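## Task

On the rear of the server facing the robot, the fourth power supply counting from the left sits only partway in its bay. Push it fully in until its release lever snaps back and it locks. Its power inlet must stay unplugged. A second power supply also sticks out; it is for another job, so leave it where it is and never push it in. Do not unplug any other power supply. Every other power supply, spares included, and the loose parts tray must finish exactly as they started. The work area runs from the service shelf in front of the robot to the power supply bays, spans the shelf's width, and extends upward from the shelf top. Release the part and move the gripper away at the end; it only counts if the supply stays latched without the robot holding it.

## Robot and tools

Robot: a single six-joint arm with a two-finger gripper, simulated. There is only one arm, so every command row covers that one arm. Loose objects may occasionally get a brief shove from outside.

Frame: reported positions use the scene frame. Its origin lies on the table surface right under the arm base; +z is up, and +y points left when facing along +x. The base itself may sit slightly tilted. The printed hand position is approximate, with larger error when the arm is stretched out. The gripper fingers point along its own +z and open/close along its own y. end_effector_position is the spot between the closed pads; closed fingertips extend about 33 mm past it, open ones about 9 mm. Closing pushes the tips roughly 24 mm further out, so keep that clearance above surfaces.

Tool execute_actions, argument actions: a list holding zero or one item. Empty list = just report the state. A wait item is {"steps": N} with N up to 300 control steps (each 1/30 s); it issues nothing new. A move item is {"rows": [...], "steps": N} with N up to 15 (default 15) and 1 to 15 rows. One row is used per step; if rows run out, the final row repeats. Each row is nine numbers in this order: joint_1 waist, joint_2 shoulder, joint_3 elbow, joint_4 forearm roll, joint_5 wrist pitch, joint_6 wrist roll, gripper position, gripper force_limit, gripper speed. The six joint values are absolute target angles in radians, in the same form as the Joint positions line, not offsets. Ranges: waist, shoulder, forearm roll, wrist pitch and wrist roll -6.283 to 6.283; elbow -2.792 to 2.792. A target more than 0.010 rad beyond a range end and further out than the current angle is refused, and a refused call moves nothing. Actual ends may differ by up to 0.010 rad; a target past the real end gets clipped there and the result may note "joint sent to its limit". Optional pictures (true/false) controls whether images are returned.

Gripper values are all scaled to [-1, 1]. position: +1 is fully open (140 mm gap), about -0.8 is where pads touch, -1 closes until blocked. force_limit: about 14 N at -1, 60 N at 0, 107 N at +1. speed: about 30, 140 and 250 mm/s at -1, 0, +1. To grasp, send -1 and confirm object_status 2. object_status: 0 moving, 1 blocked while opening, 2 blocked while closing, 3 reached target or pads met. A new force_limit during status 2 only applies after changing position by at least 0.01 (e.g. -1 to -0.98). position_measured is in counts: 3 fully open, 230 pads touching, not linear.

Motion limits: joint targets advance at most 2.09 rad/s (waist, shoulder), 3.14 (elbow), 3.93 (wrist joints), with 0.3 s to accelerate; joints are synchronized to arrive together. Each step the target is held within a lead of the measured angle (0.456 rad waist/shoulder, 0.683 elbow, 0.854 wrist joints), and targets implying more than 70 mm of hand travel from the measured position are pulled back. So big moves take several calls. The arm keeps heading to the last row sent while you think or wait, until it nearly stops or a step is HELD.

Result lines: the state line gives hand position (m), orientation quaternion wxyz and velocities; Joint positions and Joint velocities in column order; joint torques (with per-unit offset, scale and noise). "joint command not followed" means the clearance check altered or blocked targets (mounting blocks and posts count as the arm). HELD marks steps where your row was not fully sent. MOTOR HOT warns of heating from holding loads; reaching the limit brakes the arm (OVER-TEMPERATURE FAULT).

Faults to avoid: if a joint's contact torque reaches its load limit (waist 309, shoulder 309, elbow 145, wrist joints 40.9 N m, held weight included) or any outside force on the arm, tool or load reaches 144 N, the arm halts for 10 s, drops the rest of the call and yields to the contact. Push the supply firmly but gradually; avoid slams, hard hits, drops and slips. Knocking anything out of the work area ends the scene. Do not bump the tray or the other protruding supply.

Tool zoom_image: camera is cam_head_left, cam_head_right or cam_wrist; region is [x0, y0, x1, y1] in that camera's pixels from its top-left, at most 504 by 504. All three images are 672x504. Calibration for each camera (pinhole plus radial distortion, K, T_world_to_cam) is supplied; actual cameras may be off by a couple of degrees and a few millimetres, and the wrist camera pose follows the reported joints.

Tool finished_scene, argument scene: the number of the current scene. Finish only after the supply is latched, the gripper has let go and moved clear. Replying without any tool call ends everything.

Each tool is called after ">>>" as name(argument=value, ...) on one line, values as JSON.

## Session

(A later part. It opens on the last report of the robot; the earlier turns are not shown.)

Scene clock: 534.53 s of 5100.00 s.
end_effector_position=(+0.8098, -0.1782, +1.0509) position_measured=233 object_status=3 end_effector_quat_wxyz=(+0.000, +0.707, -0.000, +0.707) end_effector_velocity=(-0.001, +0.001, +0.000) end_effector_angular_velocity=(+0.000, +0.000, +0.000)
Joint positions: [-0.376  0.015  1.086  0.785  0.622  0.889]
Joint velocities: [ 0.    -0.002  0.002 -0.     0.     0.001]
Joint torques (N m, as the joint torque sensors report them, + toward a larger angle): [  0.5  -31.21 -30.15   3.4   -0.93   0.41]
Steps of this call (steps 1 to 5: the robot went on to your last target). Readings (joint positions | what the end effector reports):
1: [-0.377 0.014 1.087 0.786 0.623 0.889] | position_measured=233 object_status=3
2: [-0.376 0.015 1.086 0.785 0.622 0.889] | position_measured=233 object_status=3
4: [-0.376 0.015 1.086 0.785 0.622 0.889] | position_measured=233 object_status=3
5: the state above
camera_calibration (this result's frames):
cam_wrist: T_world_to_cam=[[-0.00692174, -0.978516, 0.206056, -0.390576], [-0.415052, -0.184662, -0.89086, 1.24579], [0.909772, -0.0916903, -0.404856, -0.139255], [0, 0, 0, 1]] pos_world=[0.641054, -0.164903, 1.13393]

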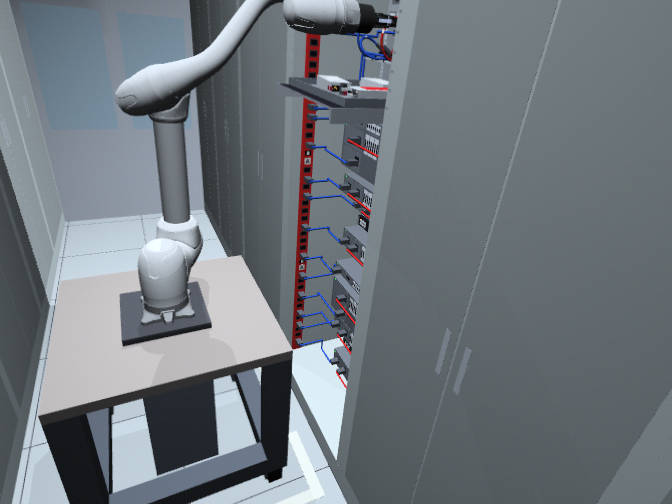

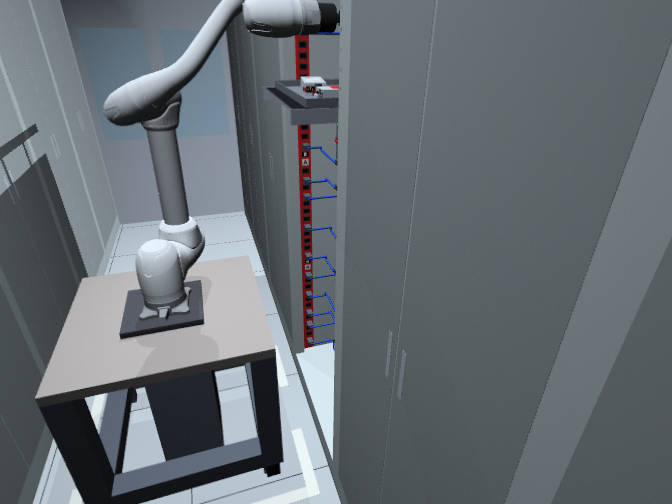

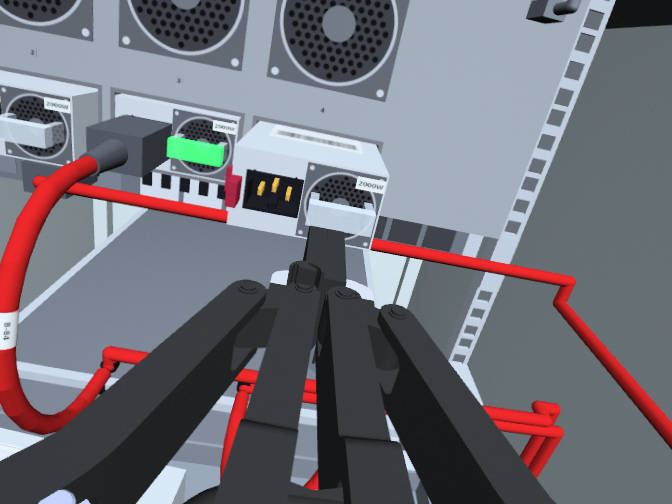

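>>> execute_actions(actions=[{"rows": [[-0.3765,0.0145,1.0876,0.7860,0.6217,0.8878,-1,0,0.5],[-0.3772,0.0128,1.0904,0.7879,0.6215,0.8858,-1,0,0.5],[-0.3783,0.0104,1.0938,0.7903,0.6215,0.8834,-1,0,0.5],[-0.3798,0.0074,1.0978,0.7932,0.6217,0.8808,-1,0,0.5],[-0.3815,0.0043,1.1009,0.7954,0.6228,0.8790,-1,0,0.5],[-0.3833,0.0010,1.1042,0.7978,0.6240,0.8770,-1,0,0.5],[-0.3853,-0.0025,1.1077,0.8004,0.6253,0.8749,-1,0,0.5],[-0.3874,-0.0062,1.1114,0.8031,0.6266,0.8727,-1,0,0.5],[-0.3894,-0.0097,1.1149,0.8057,0.6279,0.8706,-1,0,0.5],[-0.3912,-0.0130,1.1182,0.8081,0.6291,0.8686,-1,0,0.5],[-0.3929,-0.0161,1.1213,0.8104,0.6302,0.8669,-1,0,0.5],[-0.3944,-0.0186,1.1238,0.8122,0.6311,0.8653,-1,0,0.5],[-0.3955,-0.0206,1.1258,0.8137,0.6319,0.8641,-1,0,0.5],[-0.3962,-0.0219,1.1271,0.8147,0.6323,0.8634,-1,0,0.5],[-0.3965,-0.0224,1.1275,0.8149,0.6326,0.8631,-1,0,0.5]], "steps": 15}], pictures=false)

>>> execute_actions(actions=[{"rows": [[-0.3965,-0.0222,1.1269,0.8145,0.6329,0.8636,-1,0,0.5],[-0.3965,-0.0217,1.1250,0.8133,0.6338,0.8651,-1,0,0.5],[-0.3965,-0.0208,1.1222,0.8115,0.6352,0.8674,-1,0,0.5],[-0.3965,-0.0198,1.1186,0.8091,0.6370,0.8704,-1,0,0.5],[-0.3965,-0.0185,1.1144,0.8064,0.6391,0.8738,-1,0,0.5],[-0.3965,-0.0171,1.1097,0.8033,0.6414,0.8777,-1,0,0.5],[-0.3965,-0.0156,1.1047,0.8001,0.6439,0.8817,-1,0,0.5],[-0.3966,-0.0141,1.0997,0.7968,0.6463,0.8859,-1,0,0.5],[-0.3966,-0.0126,1.0947,0.7936,0.6488,0.8899,-1,0,0.5],[-0.3966,-0.0112,1.0900,0.7905,0.6511,0.8938,-1,0,0.5],[-0.3966,-0.0099,1.0858,0.7878,0.6532,0.8972,-1,0,0.5],[-0.3966,-0.0089,1.0822,0.7854,0.6550,0.9002,-1,0,0.5],[-0.3966,-0.0080,1.0794,0.7836,0.6564,0.9025,-1,0,0.5],[-0.3966,-0.0075,1.0775,0.7824,0.6573,0.9040,-1,0,0.5],[-0.3966,-0.0073,1.0769,0.7820,0.6576,0.9045,-1,0,0.5]], "steps": 15}], pictures=false)

>>> execute_actions(actions=[{"rows": [[-0.3961,-0.0064,1.0760,0.7813,0.6573,0.9051,-1,0,0.5],[-0.3955,-0.0055,1.0750,0.7806,0.6570,0.9056,-1,0,0.5],[-0.3950,-0.0045,1.0741,0.7799,0.6567,0.9062,-1,0,0.5],[-0.3945,-0.0036,1.0731,0.7792,0.6564,0.9068,-1,0,0.5],[-0.3940,-0.0027,1.0722,0.7785,0.6561,0.9073,-1,0,0.5],[-0.3934,-0.0018,1.0712,0.7778,0.6558,0.9079,-1,0,0.5],[-0.3929,-0.0009,1.0703,0.7771,0.6555,0.9085,-1,0,0.5],[-0.3924,0.0001,1.0693,0.7764,0.6551,0.9090,-1,0,0.5],[-0.3919,0.0010,1.0684,0.7757,0.6548,0.9096,-1,0,0.5],[-0.3913,0.0019,1.0674,0.7750,0.6545,0.9102,-1,0,0.5],[-0.3908,0.0028,1.0665,0.7743,0.6542,0.9107,-1,0,0.5],[-0.3903,0.0037,1.0655,0.7736,0.6539,0.9113,-1,0,0.5],[-0.3898,0.0047,1.0646,0.7729,0.6536,0.9119,-1,0,0.5],[-0.3892,0.0056,1.0636,0.7722,0.6533,0.9124,-1,0,0.5],[-0.3887,0.0065,1.0627,0.7715,0.6530,0.9130,-1,0,0.5]], "steps": 15}], pictures=false)

>>> execute_actions(actions=[{"steps": 5}])

Scene clock: 587.37 s of 5100.00 s.
end_effector_position=(+0.7871, -0.1782, +1.0487) position_measured=233 object_status=3 end_effector_quat_wxyz=(+0.000, +0.707, -0.000, +0.707) end_effector_velocity=(-0.031, +0.000, +0.001) end_effector_angular_velocity=(-0.000, -0.003, -0.001)
Joint positions: [-0.395 -0.021  1.126  0.814  0.632  0.864]
Joint velocities: [-0.027 -0.046  0.044  0.034  0.016 -0.027]
Joint torques (N m, as the joint torque sensors report them, + toward a larger angle): [ -4.81 -37.04 -35.78   3.63  -2.29  -0.18]
Steps of this call (steps 1 to 15: the robot went on to your last target; steps 16 to 100: nothing new was sent; then 49.00 s passed at rest; steps 101 to 115: all 15 steps of this action). Readings (joint positions | what the end effector reports):
101: [-0.376 0.015 1.086 0.785 0.622 0.889] | position_measured=233 object_status=3
102: [-0.376 0.015 1.087 0.785 0.622 0.889] | position_measured=233 object_status=3
104: [-0.377 0.013 1.092 0.788 0.622 0.886] | position_measured=233 object_status=3
108: [-0.383 0.001 1.105 0.798 0.624 0.877] | position_measured=233 object_status=3
115: the state above

Scene clock: 587.87 s of 5100.00 s.
end_effector_position=(+0.7860, -0.1781, +1.0656) position_measured=233 object_status=3 end_effector_quat_wxyz=(+0.000, +0.707, -0.000, +0.707) end_effector_velocity=(-0.000, -0.000, +0.023) end_effector_angular_velocity=(-0.001, -0.000, -0.001)
Joint positions: [-0.397 -0.008  1.079  0.784  0.656  0.902]
Joint velocities: [-0.     0.02  -0.066 -0.042  0.032  0.052]
Joint torques (N m, as the joint torque sensors report them, + toward a larger angle): [ -1.73 -39.63 -33.67   3.55  -2.56   0.4 ]
Steps of this call (steps 1 to 15: all 15 steps of this action). Readings (joint positions | what the end effector reports):
1: [-0.396 -0.022 1.127 0.814 0.632 0.864] | position_measured=233 object_status=3
2: [-0.396 -0.022 1.127 0.815 0.633 0.863] | position_measured=233 object_status=3
4: [-0.396 -0.021 1.124 0.813 0.634 0.865] | position_measured=233 object_status=3
8: [-0.396 -0.017 1.109 0.803 0.642 0.878] | position_measured=233 object_status=3
15: the state above

Scene clock: 588.37 s of 5100.00 s.
end_effector_position=(+0.7940, -0.1782, +1.0667) position_measured=233 object_status=3 end_effector_quat_wxyz=(+0.000, +0.707, -0.000, +0.707) end_effector_velocity=(+0.018, -0.000, +0.001) end_effector_angular_velocity=(-0.002, -0.001, -0.001)
Joint positions: [-0.39   0.005  1.064  0.773  0.654  0.912]
Joint velocities: [ 0.015  0.028 -0.03  -0.021 -0.01   0.015]
Joint torques (N m, as the joint torque sensors report them, + toward a larger angle): [ -3.77 -40.09 -34.24   4.15  -2.49   0.15]
Steps of this call (steps 1 to 15: all 15 steps of this action). Readings (joint positions | what the end effector reports):
1: [-0.397 -0.008 1.078 0.783 0.657 0.904] | position_measured=233 object_status=3
2: [-0.397 -0.007 1.077 0.782 0.657 0.905] | position_measured=233 object_status=3
4: [-0.396 -0.005 1.075 0.780 0.657 0.906] | position_measured=233 object_status=3
8: [-0.394 -0.002 1.071 0.778 0.656 0.908] | position_measured=233 object_status=3
15: the state above

Scene clock: 588.53 s of 5100.00 s.
end_effector_position=(+0.7950, -0.1782, +1.0667) position_measured=233 object_status=3 end_effector_quat_wxyz=(+0.000, +0.707, -0.000, +0.707) end_effector_velocity=(+0.001, +0.001, -0.000) end_effector_angular_velocity=(+0.000, +0.001, +0.002)
Joint positions: [-0.389  0.006  1.063  0.772  0.653  0.913]
Joint velocities: [ 0.002  0.001 -0.001 -0.     0.001  0.   ]
Joint torques (N m, as the joint torque sensors report them, + toward a larger angle): [ -0.4  -38.04 -34.79   3.89  -2.79   0.33]
Steps of this call (steps 1 to 5: the robot went on to your last target). Readings (joint positions | what the end effector reports):
1: [-0.389 0.006 1.063 0.772 0.653 0.913] | position_measured=233 object_status=3
2: [-0.389 0.006 1.063 0.772 0.653 0.913] | position_measured=233 object_status=3
4: [-0.389 0.006 1.063 0.772 0.653 0.913] | position_measured=233 object_status=3
5: the state above
camera_calibration (this result's frames):
cam_wrist: T_world_to_cam=[[-0.00653068, -0.978493, 0.206177, -0.394344], [-0.415024, -0.184933, -0.890817, 1.25362], [0.909787, -0.0913861, -0.40489, -0.11936], [0, 0, 0, 1]] pos_world=[0.626299, -0.164935, 1.14972]

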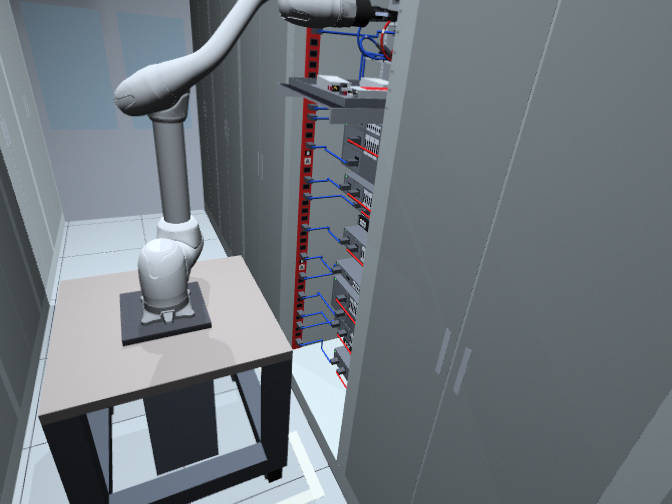

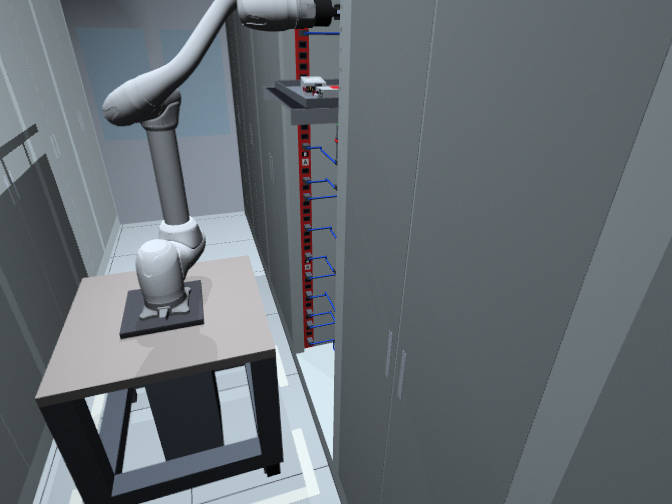

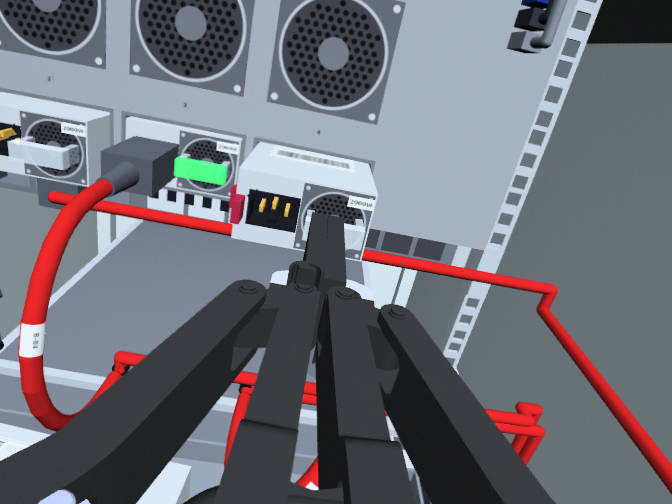

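Low force. Continue pushing on the handle.

>>> execute_actions(actions=[{"rows": [[-0.3879,0.0080,1.0611,0.7703,0.6526,0.9140,-1,0,0.5],[-0.3870,0.0096,1.0594,0.7692,0.6521,0.9149,-1,0,0.5],[-0.3862,0.0111,1.0578,0.7680,0.6517,0.9159,-1,0,0.5],[-0.3854,0.0127,1.0562,0.7668,0.6512,0.9169,-1,0,0.5],[-0.3845,0.0142,1.0546,0.7656,0.6508,0.9179,-1,0,0.5],[-0.3837,0.0157,1.0529,0.7645,0.6503,0.9188,-1,0,0.5],[-0.3829,0.0173,1.0513,0.7633,0.6499,0.9198,-1,0,0.5],[-0.3820,0.0188,1.0497,0.7621,0.6494,0.9208,-1,0,0.5],[-0.3812,0.0204,1.0481,0.7609,0.6490,0.9218,-1,0,0.5],[-0.3804,0.0219,1.0464,0.7598,0.6485,0.9227,-1,0,0.5],[-0.3795,0.0234,1.0448,0.7586,0.6481,0.9237,-1,0,0.5],[-0.3787,0.0250,1.0432,0.7574,0.6476,0.9247,-1,0,0.5],[-0.3779,0.0265,1.0415,0.7563,0.6472,0.9256,-1,0,0.5],[-0.3770,0.0281,1.0399,0.7551,0.6467,0.9266,-1,0,0.5],[-0.3762,0.0296,1.0383,0.7539,0.6463,0.9276,-1,0,0.5]], "steps": 15}], pictures=false)

>>> execute_actions(actions=[{"steps": 5}])

>>> zoom_image(camera="cam_wrist", region=[170, 100, 410, 300])

Scene clock: 597.73 s of 5100.00 s.
end_effector_position=(+0.8082, -0.1781, +1.0671) position_measured=233 object_status=3 end_effector_quat_wxyz=(+0.000, +0.707, -0.000, +0.707) end_effector_velocity=(+0.032, -0.000, -0.002) end_effector_angular_velocity=(+0.002, +0.003, +0.000)
Joint positions: [-0.378  0.027  1.041  0.756  0.647  0.926]
Joint velocities: [ 0.026  0.048 -0.047 -0.035 -0.014  0.029]
Joint torques (N m, as the joint torque sensors report them, + toward a larger angle): [  0.32 -41.77 -35.51   4.11  -3.11   0.44]
Steps of this call (steps 1 to 15: the robot went on to your last target; steps 16 to 100: nothing new was sent; then 5.37 s passed at rest; steps 101 to 115: all 15 steps of this action). Readings (joint positions | what the end effector reports):
101: [-0.389 0.007 1.063 0.771 0.653 0.913] | position_measured=233 object_status=3
102: [-0.388 0.007 1.062 0.771 0.653 0.914] | position_measured=233 object_status=3
104: [-0.387 0.010 1.059 0.769 0.652 0.915] | position_measured=233 object_status=3
108: [-0.384 0.016 1.053 0.764 0.650 0.919] | position_measured=233 object_status=3
115: the state above

Scene clock: 597.90 s of 5100.00 s.
end_effector_position=(+0.8100, -0.1781, +1.0671) position_measured=233 object_status=3 end_effector_quat_wxyz=(+0.000, +0.707, -0.000, +0.707) end_effector_velocity=(+0.000, -0.002, -0.001) end_effector_angular_velocity=(+0.000, +0.001, -0.002)
Joint positions: [-0.376  0.03   1.038  0.754  0.646  0.928]
Joint velocities: [-0.001  0.     0.001 -0.001 -0.001  0.   ]
Joint torques (N m, as the joint torque sensors report them, + toward a larger angle): [ -1.37 -41.49 -35.39   4.48  -3.36   0.28]
Steps of this call (steps 1 to 5: the robot went on to your last target). Readings (joint positions | what the end effector reports):
1: [-0.377 0.028 1.040 0.755 0.647 0.927] | position_measured=233 object_status=3
2: [-0.376 0.029 1.039 0.754 0.646 0.927] | position_measured=233 object_status=3
4: [-0.376 0.030 1.038 0.754 0.646 0.928] | position_measured=233 object_status=3
5: the state above
camera_calibration (this result's frames):
cam_wrist: T_world_to_cam=[[-0.00653253, -0.978504, 0.206126, -0.394233], [-0.414985, -0.184889, -0.890844, 1.26017], [0.909805, -0.0913586, -0.404857, -0.132831], [0, 0, 0, 1]] pos_world=[0.641225, -0.164902, 1.15009]

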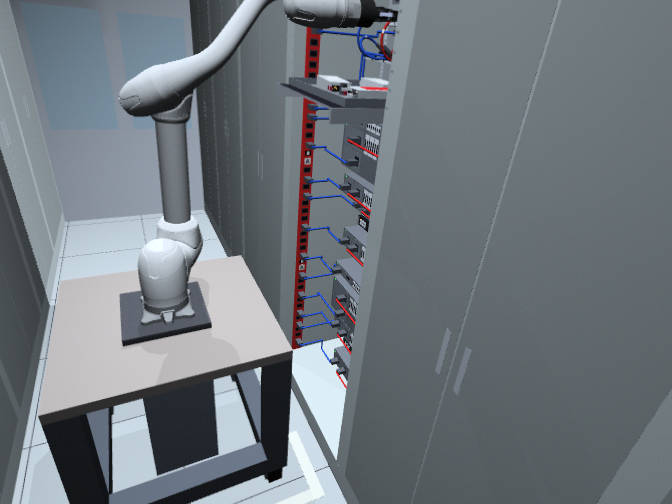

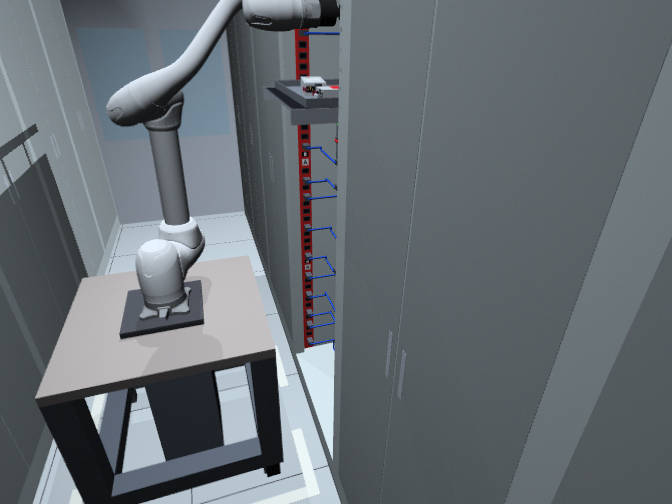

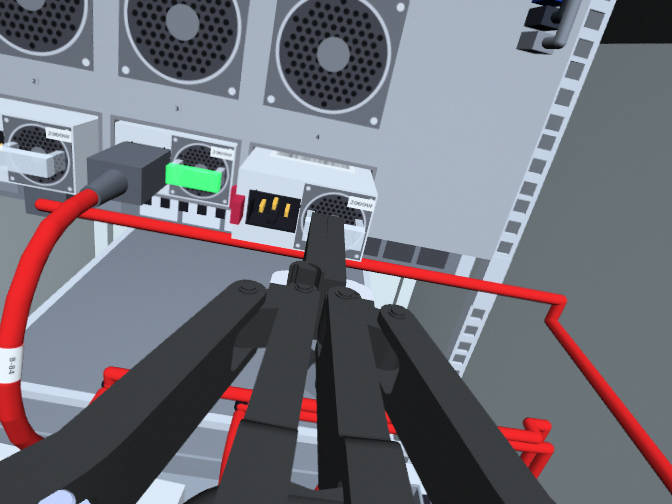

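Region (170, 100, 410, 300) of cam_wrist's 672x504 image, scaled by 2.100, with more detail than that image has.

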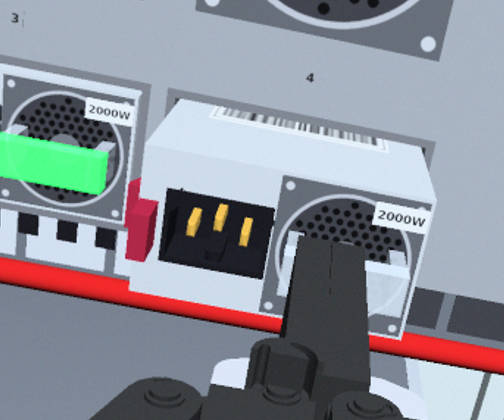

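>>> execute_actions(actions=[{"rows": [[-0.3752,0.0315,1.0364,0.7525,0.6458,0.9287,-1,0,0.5],[-0.3743,0.0334,1.0344,0.7512,0.6453,0.9298,-1,0,0.5],[-0.3733,0.0352,1.0324,0.7498,0.6448,0.9310,-1,0,0.5],[-0.3724,0.0371,1.0305,0.7484,0.6443,0.9321,-1,0,0.5],[-0.3714,0.0389,1.0285,0.7471,0.6438,0.9332,-1,0,0.5],[-0.3705,0.0408,1.0266,0.7457,0.6433,0.9344,-1,0,0.5],[-0.3695,0.0427,1.0246,0.7443,0.6428,0.9355,-1,0,0.5],[-0.3686,0.0446,1.0226,0.7430,0.6424,0.9367,-1,0,0.5],[-0.3676,0.0464,1.0206,0.7416,0.6419,0.9378,-1,0,0.5],[-0.3667,0.0483,1.0186,0.7402,0.6414,0.9390,-1,0,0.5],[-0.3658,0.0502,1.0166,0.7388,0.6410,0.9401,-1,0,0.5],[-0.3648,0.0521,1.0146,0.7375,0.6405,0.9413,-1,0,0.5],[-0.3639,0.0540,1.0125,0.7361,0.6401,0.9424,-1,0,0.5],[-0.3632,0.0554,1.0110,0.7351,0.6398,0.9433,-1,0,0.5],[-0.3629,0.0562,1.0102,0.7345,0.6396,0.9438,-1,0,0.5]], "steps": 15}], pictures=false)

>>> execute_actions(actions=[{"rows": [[-0.3625,0.0570,1.0093,0.7339,0.6394,0.9443,-1,0,0.5],[-0.3621,0.0579,1.0084,0.7333,0.6392,0.9448,-1,0,0.5],[-0.3617,0.0587,1.0075,0.7327,0.6390,0.9453,-1,0,0.5],[-0.3613,0.0596,1.0065,0.7321,0.6389,0.9459,-1,0,0.5],[-0.3609,0.0604,1.0056,0.7315,0.6387,0.9464,-1,0,0.5],[-0.3605,0.0612,1.0047,0.7309,0.6385,0.9469,-1,0,0.5],[-0.3601,0.0621,1.0038,0.7303,0.6383,0.9474,-1,0,0.5],[-0.3596,0.0629,1.0029,0.7296,0.6381,0.9479,-1,0,0.5],[-0.3592,0.0638,1.0020,0.7290,0.6379,0.9484,-1,0,0.5]], "steps": 13}])

>>> zoom_image(camera="cam_wrist", region=[170, 100, 410, 300])

Scene clock: 640.93 s of 5100.00 s.
end_effector_position=(+0.8257, -0.1781, +1.0671) position_measured=233 object_status=3 end_effector_quat_wxyz=(+0.000, +0.707, -0.000, +0.707) end_effector_velocity=(+0.029, +0.001, -0.000) end_effector_angular_velocity=(+0.001, +0.000, +0.002)
Joint positions: [-0.364  0.054  1.012  0.736  0.64   0.943]
Joint velocities: [ 0.023  0.046 -0.049 -0.032 -0.01   0.028]
Joint torques (N m, as the joint torque sensors report them, + toward a larger angle): [  0.78 -41.36 -30.53   4.32  -2.29   0.54]
Steps of this call (steps 1 to 15: the robot went on to your last target; steps 16 to 100: nothing new was sent; then 39.20 s passed at rest; steps 101 to 115: all 15 steps of this action). Readings (joint positions | what the end effector reports):
101: [-0.376 0.030 1.038 0.754 0.646 0.928] | position_measured=233 object_status=3
102: [-0.376 0.030 1.037 0.753 0.646 0.928] | position_measured=233 object_status=3
104: [-0.374 0.034 1.034 0.751 0.645 0.930] | position_measured=233 object_status=3
108: [-0.370 0.041 1.026 0.745 0.643 0.935] | position_measured=233 object_status=3
115: the state above

Scene clock: 641.37 s of 5100.00 s.
end_effector_position=(+0.8318, -0.1782, +1.0671) position_measured=233 object_status=3 end_effector_quat_wxyz=(+0.000, +0.707, -0.000, +0.707) end_effector_velocity=(+0.001, -0.000, -0.001) end_effector_angular_velocity=(+0.000, +0.001, -0.000)
Joint positions: [-0.359  0.064  1.002  0.729  0.638  0.948]
Joint velocities: [ 0.     0.001  0.    -0.001 -0.     0.   ]
Joint torques (N m, as the joint torque sensors report them, + toward a larger angle): [  0.72 -39.17 -31.52   3.9   -1.44   0.32]
Steps of this call (steps 1 to 13: all 13 steps of this action). Readings (joint positions | what the end effector reports):
1: [-0.363 0.055 1.011 0.735 0.640 0.943] | position_measured=233 object_status=3
2: [-0.363 0.056 1.010 0.734 0.640 0.944] | position_measured=233 object_status=3
4: [-0.362 0.058 1.008 0.733 0.639 0.945] | position_measured=233 object_status=3
8: [-0.360 0.061 1.004 0.731 0.638 0.947] | position_measured=233 object_status=3
13: the state above
camera_calibration (this result's frames):
cam_wrist: T_world_to_cam=[[-0.0065226, -0.978504, 0.206122, -0.394143], [-0.415058, -0.184883, -0.890811, 1.26927], [0.909772, -0.0913632, -0.40493, -0.152613], [0, 0, 0, 1]] pos_world=[0.663094, -0.164947, 1.15013]

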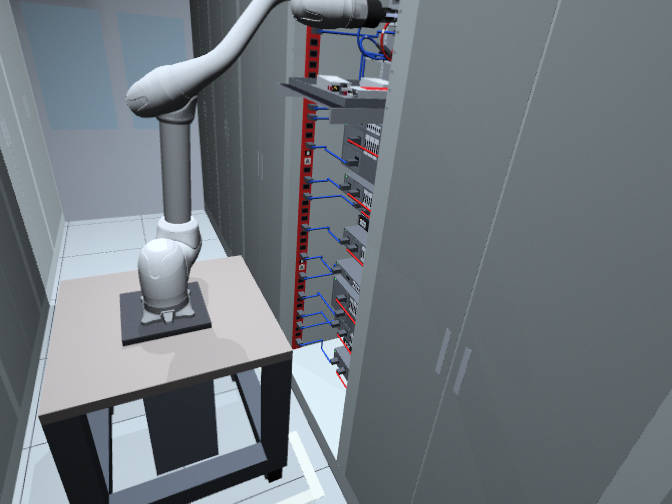

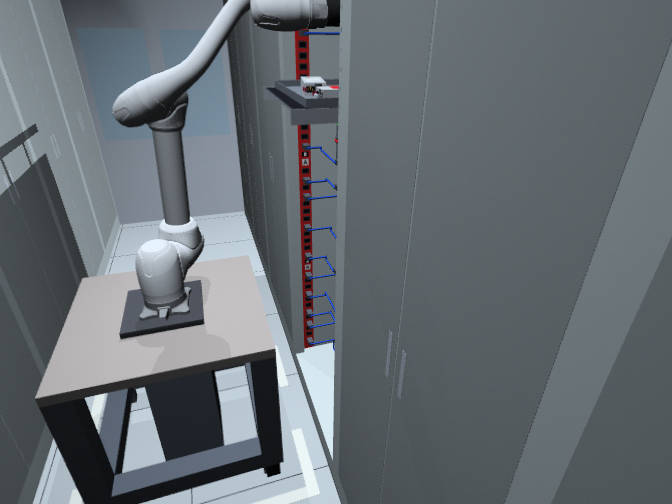

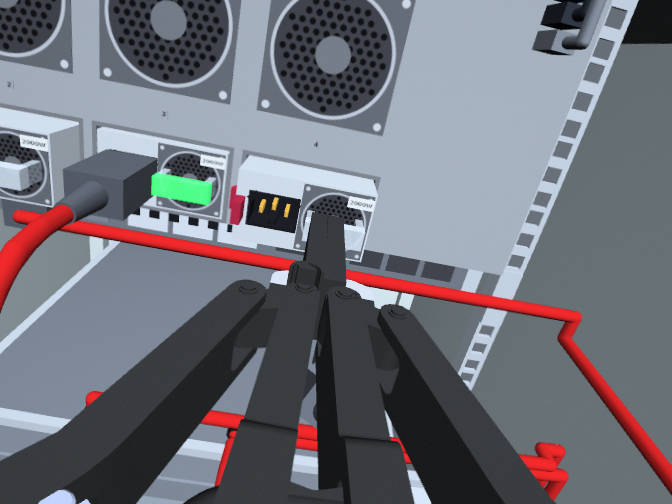

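Region (170, 100, 410, 300) of cam_wrist's 672x504 image, scaled by 2.100, with more detail than that image has.

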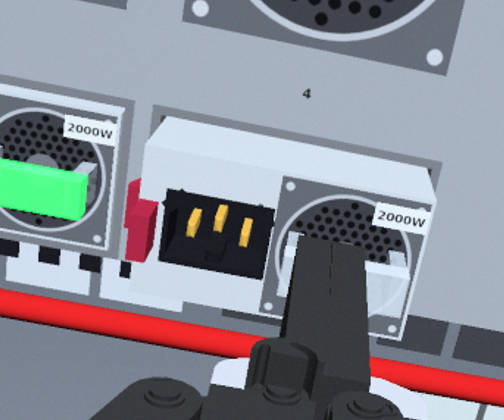

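>>> execute_actions(actions=[{"rows": [[-0.35891,0.06444,1.00128,0.72853,0.63779,0.94880,-1,0,0.5],[-0.35862,0.06509,1.00056,0.72806,0.63768,0.94921,-1,0,0.5],[-0.35832,0.06573,0.99984,0.72760,0.63756,0.94961,-1,0,0.5],[-0.35803,0.06638,0.99912,0.72713,0.63745,0.95002,-1,0,0.5],[-0.35774,0.06702,0.99840,0.72666,0.63734,0.95042,-1,0,0.5],[-0.35745,0.06766,0.99768,0.72619,0.63723,0.95082,-1,0,0.5],[-0.35716,0.06831,0.99696,0.72572,0.63712,0.95123,-1,0,0.5],[-0.35686,0.06895,0.99624,0.72526,0.63700,0.95163,-1,0,0.5],[-0.35657,0.06960,0.99552,0.72479,0.63689,0.95204,-1,0,0.5],[-0.35628,0.07024,0.99480,0.72432,0.63678,0.95244,-1,0,0.5]], "steps": 13}], pictures=false)

Scene clock: 658.70 s of 5100.00 s.
end_effector_position=(+0.8358, -0.1783, +1.0671) position_measured=233 object_status=3 end_effector_quat_wxyz=(+0.000, +0.707, -0.000, +0.707) end_effector_velocity=(+0.002, +0.001, -0.002) end_effector_angular_velocity=(+0.001, +0.002, +0.002)
Joint positions: [-0.356  0.07   0.995  0.724  0.637  0.952]
Joint velocities: [ 0.001  0.002 -0.001 -0.001  0.001  0.002]
Joint torques (N m, as the joint torque sensors report them, + toward a larger angle): [  6.03 -43.65 -32.22   4.67  -0.55   0.22]
Steps of this call (steps 1 to 15: the robot went on to your last target; steps 16 to 100: nothing new was sent; then 13.57 s passed at rest; steps 101 to 113: all 13 steps of this action). Readings (joint positions | what the end effector reports):
101: [-0.359 0.064 1.002 0.729 0.638 0.948] | position_measured=233 object_status=3
102: [-0.359 0.064 1.002 0.729 0.638 0.949] | position_measured=233 object_status=3
104: [-0.359 0.065 1.000 0.728 0.638 0.949] | position_measured=233 object_status=3
108: [-0.357 0.068 0.998 0.726 0.637 0.951] | position_measured=233 object_status=3
113: the state above

>>> execute_actions(actions=[{"rows": [[-0.35599,0.07088,0.99408,0.72385,0.63667,0.95284,-1,0,0.5],[-0.35570,0.07153,0.99336,0.72338,0.63656,0.95325,-1,0,0.5],[-0.35540,0.07217,0.99264,0.72292,0.63644,0.95365,-1,0,0.5],[-0.35511,0.07282,0.99192,0.72245,0.63633,0.95406,-1,0,0.5],[-0.35482,0.07346,0.99120,0.72198,0.63622,0.95446,-1,0,0.5],[-0.35453,0.07410,0.99048,0.72151,0.63611,0.95486,-1,0,0.5],[-0.35424,0.07475,0.98976,0.72104,0.63600,0.95527,-1,0,0.5],[-0.35394,0.07539,0.98904,0.72058,0.63588,0.95567,-1,0,0.5],[-0.35365,0.07604,0.98832,0.72011,0.63577,0.95608,-1,0,0.5],[-0.35336,0.07668,0.98760,0.71964,0.63566,0.95648,-1,0,0.5]], "steps": 13}], pictures=false)

Scene clock: 662.73 s of 5100.00 s.
end_effector_position=(+0.8398, -0.1782, +1.0673) position_measured=233 object_status=3 end_effector_quat_wxyz=(+0.000, +0.707, -0.000, +0.707) end_effector_velocity=(+0.002, -0.001, -0.002) end_effector_angular_velocity=(+0.001, +0.002, -0.000)
Joint positions: [-0.353  0.077  0.988  0.72   0.636  0.956]
Joint velocities: [ 0.     0.003 -0.001 -0.002  0.     0.002]
Joint torques (N m, as the joint torque sensors report them, + toward a larger angle): [  3.1  -44.88 -33.79   4.84  -1.39   0.35]
Steps of this call (steps 1 to 15: the robot went on to your last target; steps 16 to 100: nothing new was sent; then 0.27 s passed at rest; steps 101 to 113: all 13 steps of this action). Readings (joint positions | what the end effector reports):
101: [-0.356 0.070 0.995 0.724 0.637 0.952] | position_measured=233 object_status=3
102: [-0.356 0.070 0.995 0.724 0.637 0.953] | position_measured=233 object_status=3
104: [-0.356 0.072 0.993 0.724 0.637 0.953] | position_measured=233 object_status=3
108: [-0.354 0.074 0.990 0.721 0.636 0.955] | position_measured=233 object_status=3
113: the state above

>>> execute_actions(actions=[{"rows": [[-0.35307,0.07732,0.98688,0.71917,0.63555,0.95688,-1,0,0.5],[-0.35278,0.07797,0.98616,0.71870,0.63544,0.95729,-1,0,0.5],[-0.35248,0.07861,0.98544,0.71824,0.63532,0.95769,-1,0,0.5],[-0.35219,0.07926,0.98472,0.71777,0.63521,0.95810,-1,0,0.5],[-0.35190,0.07990,0.98400,0.71730,0.63510,0.95850,-1,0,0.5],[-0.35161,0.08054,0.98328,0.71683,0.63499,0.95890,-1,0,0.5],[-0.35132,0.08119,0.98256,0.71636,0.63488,0.95931,-1,0,0.5],[-0.35102,0.08183,0.98184,0.71590,0.63476,0.95971,-1,0,0.5],[-0.35073,0.08248,0.98112,0.71543,0.63465,0.96012,-1,0,0.5],[-0.35044,0.08312,0.98040,0.71496,0.63454,0.96052,-1,0,0.5]], "steps": 13}])

>>> zoom_image(camera="cam_wrist", region=[170, 100, 410, 300])

Scene clock: 668.10 s of 5100.00 s.
end_effector_position=(+0.8438, -0.1782, +1.0673) position_measured=233 object_status=3 end_effector_quat_wxyz=(+0.000, +0.707, -0.000, +0.707) end_effector_velocity=(+0.000, +0.001, +0.001) end_effector_angular_velocity=(-0.001, -0.001, +0.002)
Joint positions: [-0.35   0.083  0.98   0.715  0.635  0.96 ]
Joint velocities: [ 0.002  0.001 -0.003 -0.002  0.001  0.001]
Joint torques (N m, as the joint torque sensors report them, + toward a larger angle): [  4.3  -42.27 -34.72   4.63  -1.71   0.1 ]
Steps of this call (steps 1 to 15: the robot went on to your last target; steps 16 to 100: nothing new was sent; then 1.60 s passed at rest; steps 101 to 113: all 13 steps of this action). Readings (joint positions | what the end effector reports):
101: [-0.353 0.077 0.988 0.720 0.636 0.956] | position_measured=233 object_status=3
102: [-0.353 0.077 0.987 0.719 0.636 0.957] | position_measured=233 object_status=3
104: [-0.353 0.078 0.986 0.719 0.635 0.957] | position_measured=233 object_status=3
108: [-0.352 0.081 0.983 0.717 0.635 0.959] | position_measured=233 object_status=3
113: the state above
camera_calibration (this result's frames):
cam_wrist: T_world_to_cam=[[-0.00650726, -0.978493, 0.206177, -0.394215], [-0.415083, -0.184936, -0.890789, 1.27441], [0.90976, -0.0913771, -0.404952, -0.163411], [0, 0, 0, 1]] pos_world=[0.675083, -0.164985, 1.15033]

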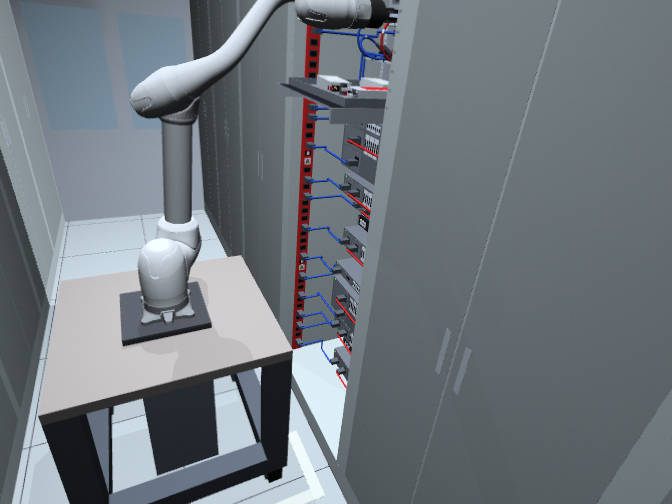

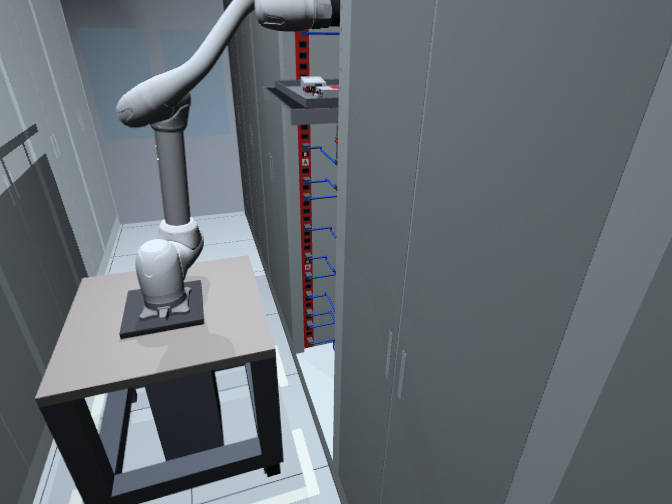

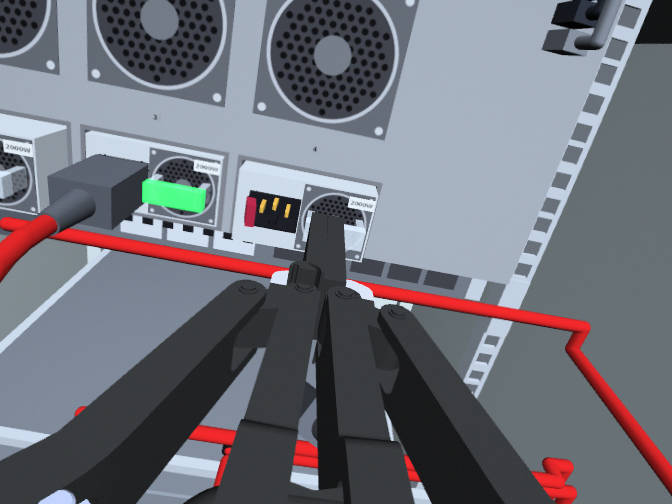

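Region (170, 100, 410, 300) of cam_wrist's 672x504 image, scaled by 2.100, with more detail than that image has.

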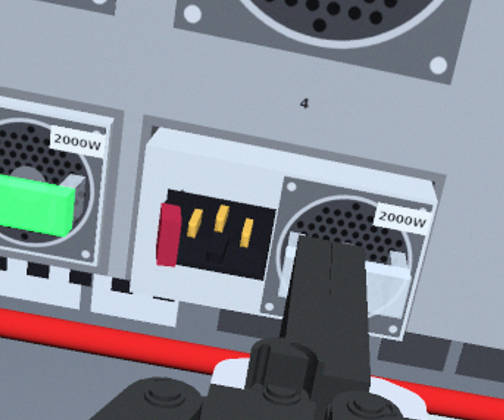

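>>> execute_actions(actions=[{"rows": [[-0.35015,0.08376,0.97968,0.71449,0.63443,0.96092,-1,0,0.5],[-0.34986,0.08441,0.97896,0.71402,0.63432,0.96133,-1,0,0.5],[-0.34956,0.08505,0.97824,0.71356,0.63420,0.96173,-1,0,0.5],[-0.34927,0.08570,0.97752,0.71309,0.63409,0.96214,-1,0,0.5],[-0.34898,0.08634,0.97680,0.71262,0.63398,0.96254,-1,0,0.5],[-0.34869,0.08698,0.97608,0.71215,0.63387,0.96294,-1,0,0.5],[-0.34840,0.08763,0.97536,0.71168,0.63376,0.96335,-1,0,0.5],[-0.34810,0.08827,0.97464,0.71122,0.63364,0.96375,-1,0,0.5],[-0.34781,0.08892,0.97392,0.71075,0.63353,0.96416,-1,0,0.5],[-0.34752,0.08956,0.97320,0.71028,0.63342,0.96456,-1,0,0.5]], "steps": 13}], pictures=false)

Scene clock: 674.17 s of 5100.00 s.
end_effector_position=(+0.8478, -0.1781, +1.0673) position_measured=233 object_status=3 end_effector_quat_wxyz=(+0.000, +0.707, -0.000, +0.707) end_effector_velocity=(+0.003, -0.002, -0.002) end_effector_angular_velocity=(-0.000, +0.003, -0.001)
Joint positions: [-0.348  0.09   0.973  0.71   0.633  0.965]
Joint velocities: [-0.001  0.004 -0.002 -0.002  0.     0.   ]
Joint torques (N m, as the joint torque sensors report them, + toward a larger angle): [  2.22 -44.1  -34.71   4.88  -1.9    0.36]
Steps of this call (steps 1 to 15: the robot went on to your last target; steps 16 to 100: nothing new was sent; then 2.30 s passed at rest; steps 101 to 113: all 13 steps of this action). Readings (joint positions | what the end effector reports):
101: [-0.350 0.083 0.980 0.715 0.635 0.961] | position_measured=233 object_status=3
102: [-0.350 0.083 0.980 0.715 0.635 0.961] | position_measured=233 object_status=3
104: [-0.350 0.085 0.979 0.714 0.634 0.961] | position_measured=233 object_status=3
108: [-0.349 0.087 0.976 0.712 0.634 0.963] | position_measured=233 object_status=3
113: the state above

>>> execute_actions(actions=[{"rows": [[-0.34731,0.09005,0.97265,0.70993,0.63335,0.96487,-1,0,0.5],[-0.34710,0.09054,0.97210,0.70958,0.63328,0.96517,-1,0,0.5],[-0.34689,0.09103,0.97154,0.70923,0.63320,0.96548,-1,0,0.5],[-0.34668,0.09152,0.97099,0.70888,0.63313,0.96578,-1,0,0.5],[-0.34647,0.09201,0.97044,0.70853,0.63306,0.96609,-1,0,0.5],[-0.34626,0.09249,0.96989,0.70817,0.63299,0.96640,-1,0,0.5],[-0.34605,0.09298,0.96934,0.70782,0.63292,0.96670,-1,0,0.5],[-0.34584,0.09347,0.96878,0.70747,0.63284,0.96701,-1,0,0.5],[-0.34563,0.09396,0.96823,0.70712,0.63277,0.96731,-1,0,0.5],[-0.34542,0.09445,0.96768,0.70677,0.63270,0.96762,-1,0,0.5]], "steps": 13}])

>>> zoom_image(camera="cam_wrist", region=[170, 100, 410, 300])

Scene clock: 682.27 s of 5100.00 s.
end_effector_position=(+0.8508, -0.1782, +1.0674) position_measured=233 object_status=3 end_effector_quat_wxyz=(+0.000, +0.707, -0.000, +0.707) end_effector_velocity=(+0.000, -0.000, +0.001) end_effector_angular_velocity=(-0.002, -0.000, -0.001)
Joint positions: [-0.345  0.094  0.968  0.707  0.633  0.968]
Joint velocities: [ 0.     0.001 -0.002 -0.002  0.    -0.   ]
Joint torques (N m, as the joint torque sensors report them, + toward a larger angle): [  1.6  -47.34 -35.61   4.83  -2.     0.18]
Steps of this call (steps 1 to 15: the robot went on to your last target; steps 16 to 100: nothing new was sent; then 4.33 s passed at rest; steps 101 to 113: all 13 steps of this action). Readings (joint positions | what the end effector reports):
101: [-0.348 0.090 0.973 0.710 0.633 0.965] | position_measured=233 object_status=3
102: [-0.347 0.090 0.973 0.710 0.633 0.965] | position_measured=233 object_status=3
104: [-0.347 0.091 0.972 0.709 0.633 0.965] | position_measured=233 object_status=3
108: [-0.346 0.093 0.970 0.708 0.633 0.966] | position_measured=233 object_status=3
113: the state above
camera_calibration (this result's frames):
cam_wrist: T_world_to_cam=[[-0.00652484, -0.978484, 0.206221, -0.394188], [-0.415046, -0.184974, -0.890798, 1.27736], [0.909777, -0.0914036, -0.404908, -0.169812], [0, 0, 0, 1]] pos_world=[0.682079, -0.164951, 1.1504]

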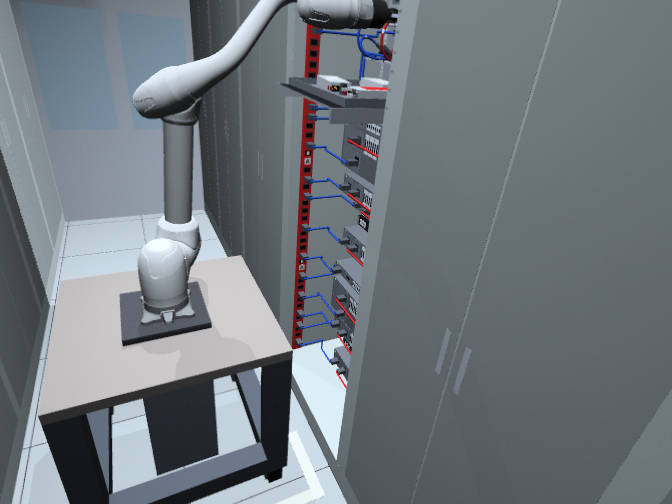

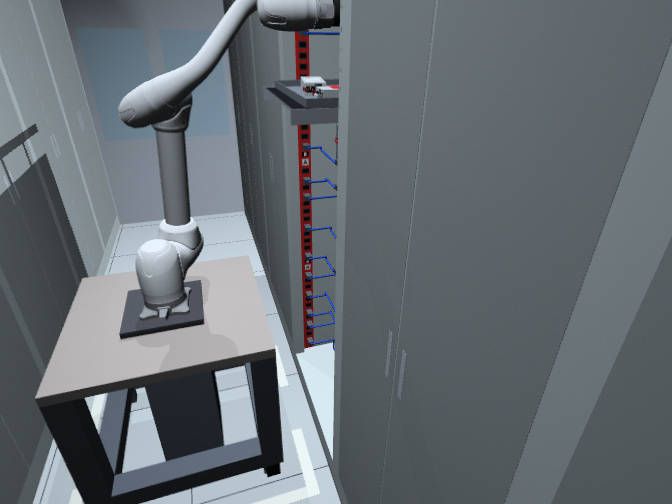

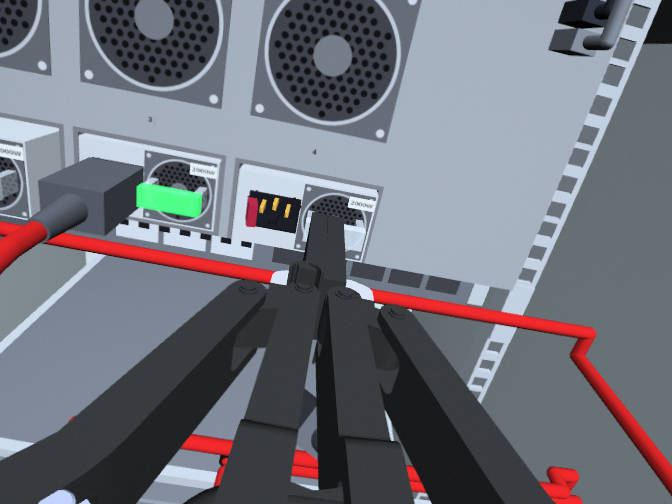

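Region (170, 100, 410, 300) of cam_wrist's 672x504 image, scaled by 2.100, with more detail than that image has.

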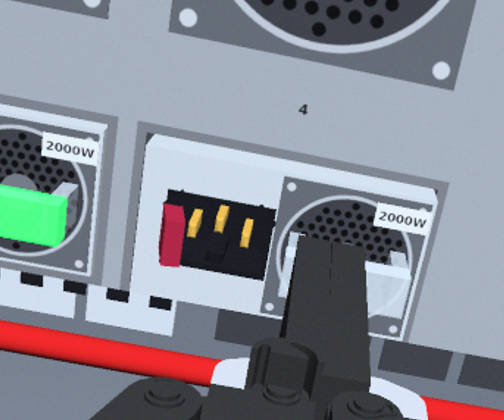

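>>> execute_actions(actions=[{"rows": [[-0.34521,0.09494,0.96713,0.70642,0.63263,0.96793,-1,0,0.5],[-0.34500,0.09543,0.96658,0.70607,0.63256,0.96823,-1,0,0.5],[-0.34479,0.09592,0.96602,0.70572,0.63248,0.96854,-1,0,0.5],[-0.34458,0.09641,0.96547,0.70537,0.63241,0.96884,-1,0,0.5],[-0.34437,0.09690,0.96492,0.70502,0.63234,0.96915,-1,0,0.5],[-0.34416,0.09738,0.96437,0.70466,0.63227,0.96946,-1,0,0.5],[-0.34395,0.09787,0.96382,0.70431,0.63220,0.96976,-1,0,0.5],[-0.34374,0.09836,0.96326,0.70396,0.63212,0.97007,-1,0,0.5]], "steps": 12}], pictures=false)

Scene clock: 689.43 s of 5100.00 s.
end_effector_position=(+0.8529, -0.1781, +1.0677) position_measured=233 object_status=3 end_effector_quat_wxyz=(+0.000, +0.707, -0.000, +0.707) end_effector_velocity=(-0.000, +0.000, +0.000) end_effector_angular_velocity=(-0.000, -0.001, +0.000)
Joint positions: [-0.344  0.098  0.963  0.704  0.632  0.97 ]
Joint velocities: [ 0. -0. -0. -0. -0. -0.]
Joint torques (N m, as the joint torque sensors report them, + toward a larger angle): [ 11.3   -9.9  -22.08   4.78  -1.13   0.4 ]
Steps of this call (steps 1 to 15: the robot went on to your last target; steps 16 to 100: nothing new was sent; then 3.43 s passed at rest; steps 101 to 112: all 12 steps of this action). Readings (joint positions | what the end effector reports):
101: [-0.345 0.094 0.968 0.707 0.633 0.968] | position_measured=233 object_status=3
102: [-0.345 0.095 0.967 0.707 0.633 0.968] | position_measured=233 object_status=3
104: [-0.345 0.096 0.966 0.706 0.633 0.968] | position_measured=233 object_status=3
108: [-0.344 0.097 0.964 0.705 0.632 0.970] | position_measured=233 object_status=3
112: the state above

>>> execute_actions(actions=[])

>>> zoom_image(camera="cam_wrist", region=[170, 100, 410, 300])

Scene clock: 704.53 s of 5100.00 s.
end_effector_position=(+0.8532, -0.1781, +1.0674) position_measured=233 object_status=3 end_effector_quat_wxyz=(+0.000, +0.707, +0.000, +0.707) end_effector_velocity=(-0.000, -0.000, -0.000) end_effector_angular_velocity=(-0.000, -0.000, -0.001)
Joint positions: [-0.344  0.098  0.963  0.704  0.632  0.97 ]
Joint velocities: [ 0.    -0.     0.001 -0.    -0.001 -0.   ]
Joint torques (N m, as the joint torque sensors report them, + toward a larger angle): [  5.64 -40.94 -32.03   5.1   -1.6    0.3 ]
Steps of this call (steps 1 to 15: the robot went on to your last target; steps 16 to 100: nothing new was sent; then 11.77 s passed at rest). Readings (joint positions | what the end effector reports):
1: [-0.344 0.098 0.963 0.704 0.632 0.970] | position_measured=233 object_status=3
2: [-0.344 0.098 0.963 0.704 0.632 0.970] | position_measured=233 object_status=3
4: [-0.344 0.098 0.963 0.704 0.632 0.970] | position_measured=233 object_status=3
8: [-0.344 0.099 0.963 0.704 0.632 0.970] | position_measured=233 object_status=3
100: the state above
The arm was judged still, so your last target was given up. Only a new action makes it travel on or press farther. Fingers that are still opening or closing keep moving.
camera_calibration (this result's frames):
cam_wrist: T_world_to_cam=[[-0.00648894, -0.978479, 0.206246, -0.394192], [-0.415045, -0.185011, -0.890791, 1.27837], [0.909778, -0.0913817, -0.404912, -0.172001], [0, 0, 0, 1]] pos_world=[0.684506, -0.164914, 1.15042]

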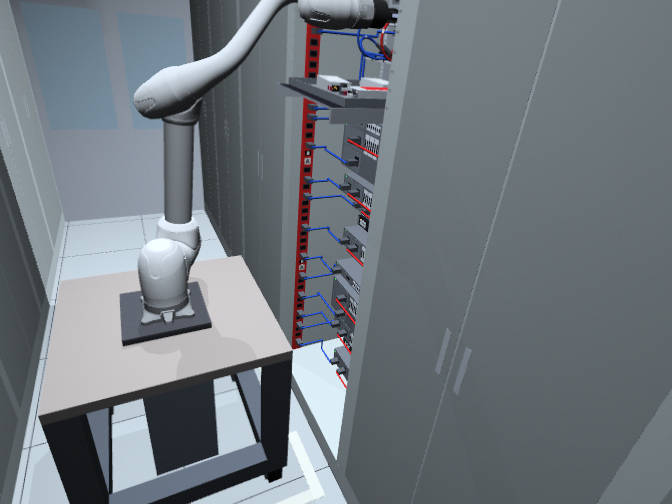

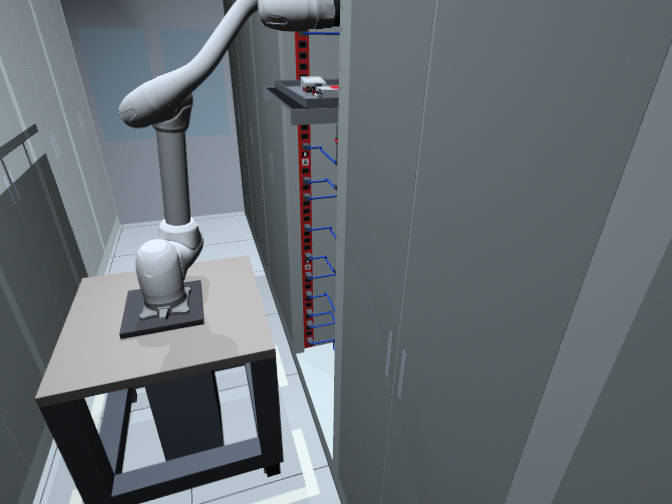

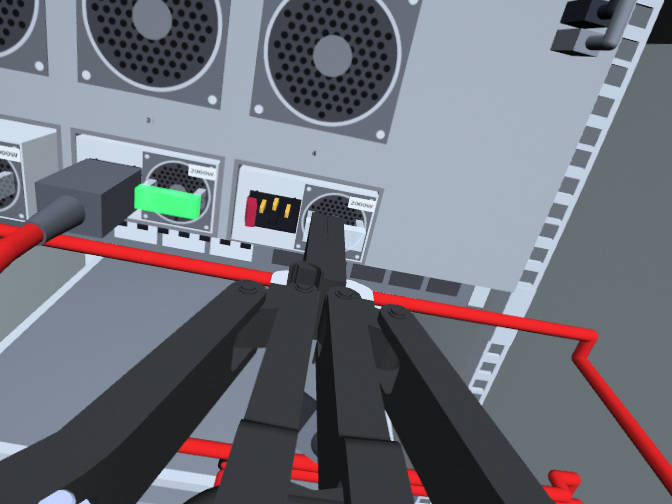

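Region (170, 100, 410, 300) of cam_wrist's 672x504 image, scaled by 2.100, with more detail than that image has.

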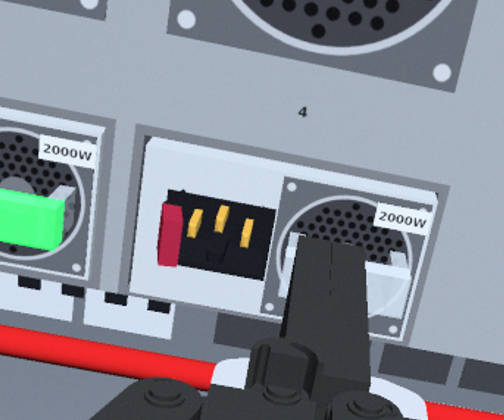

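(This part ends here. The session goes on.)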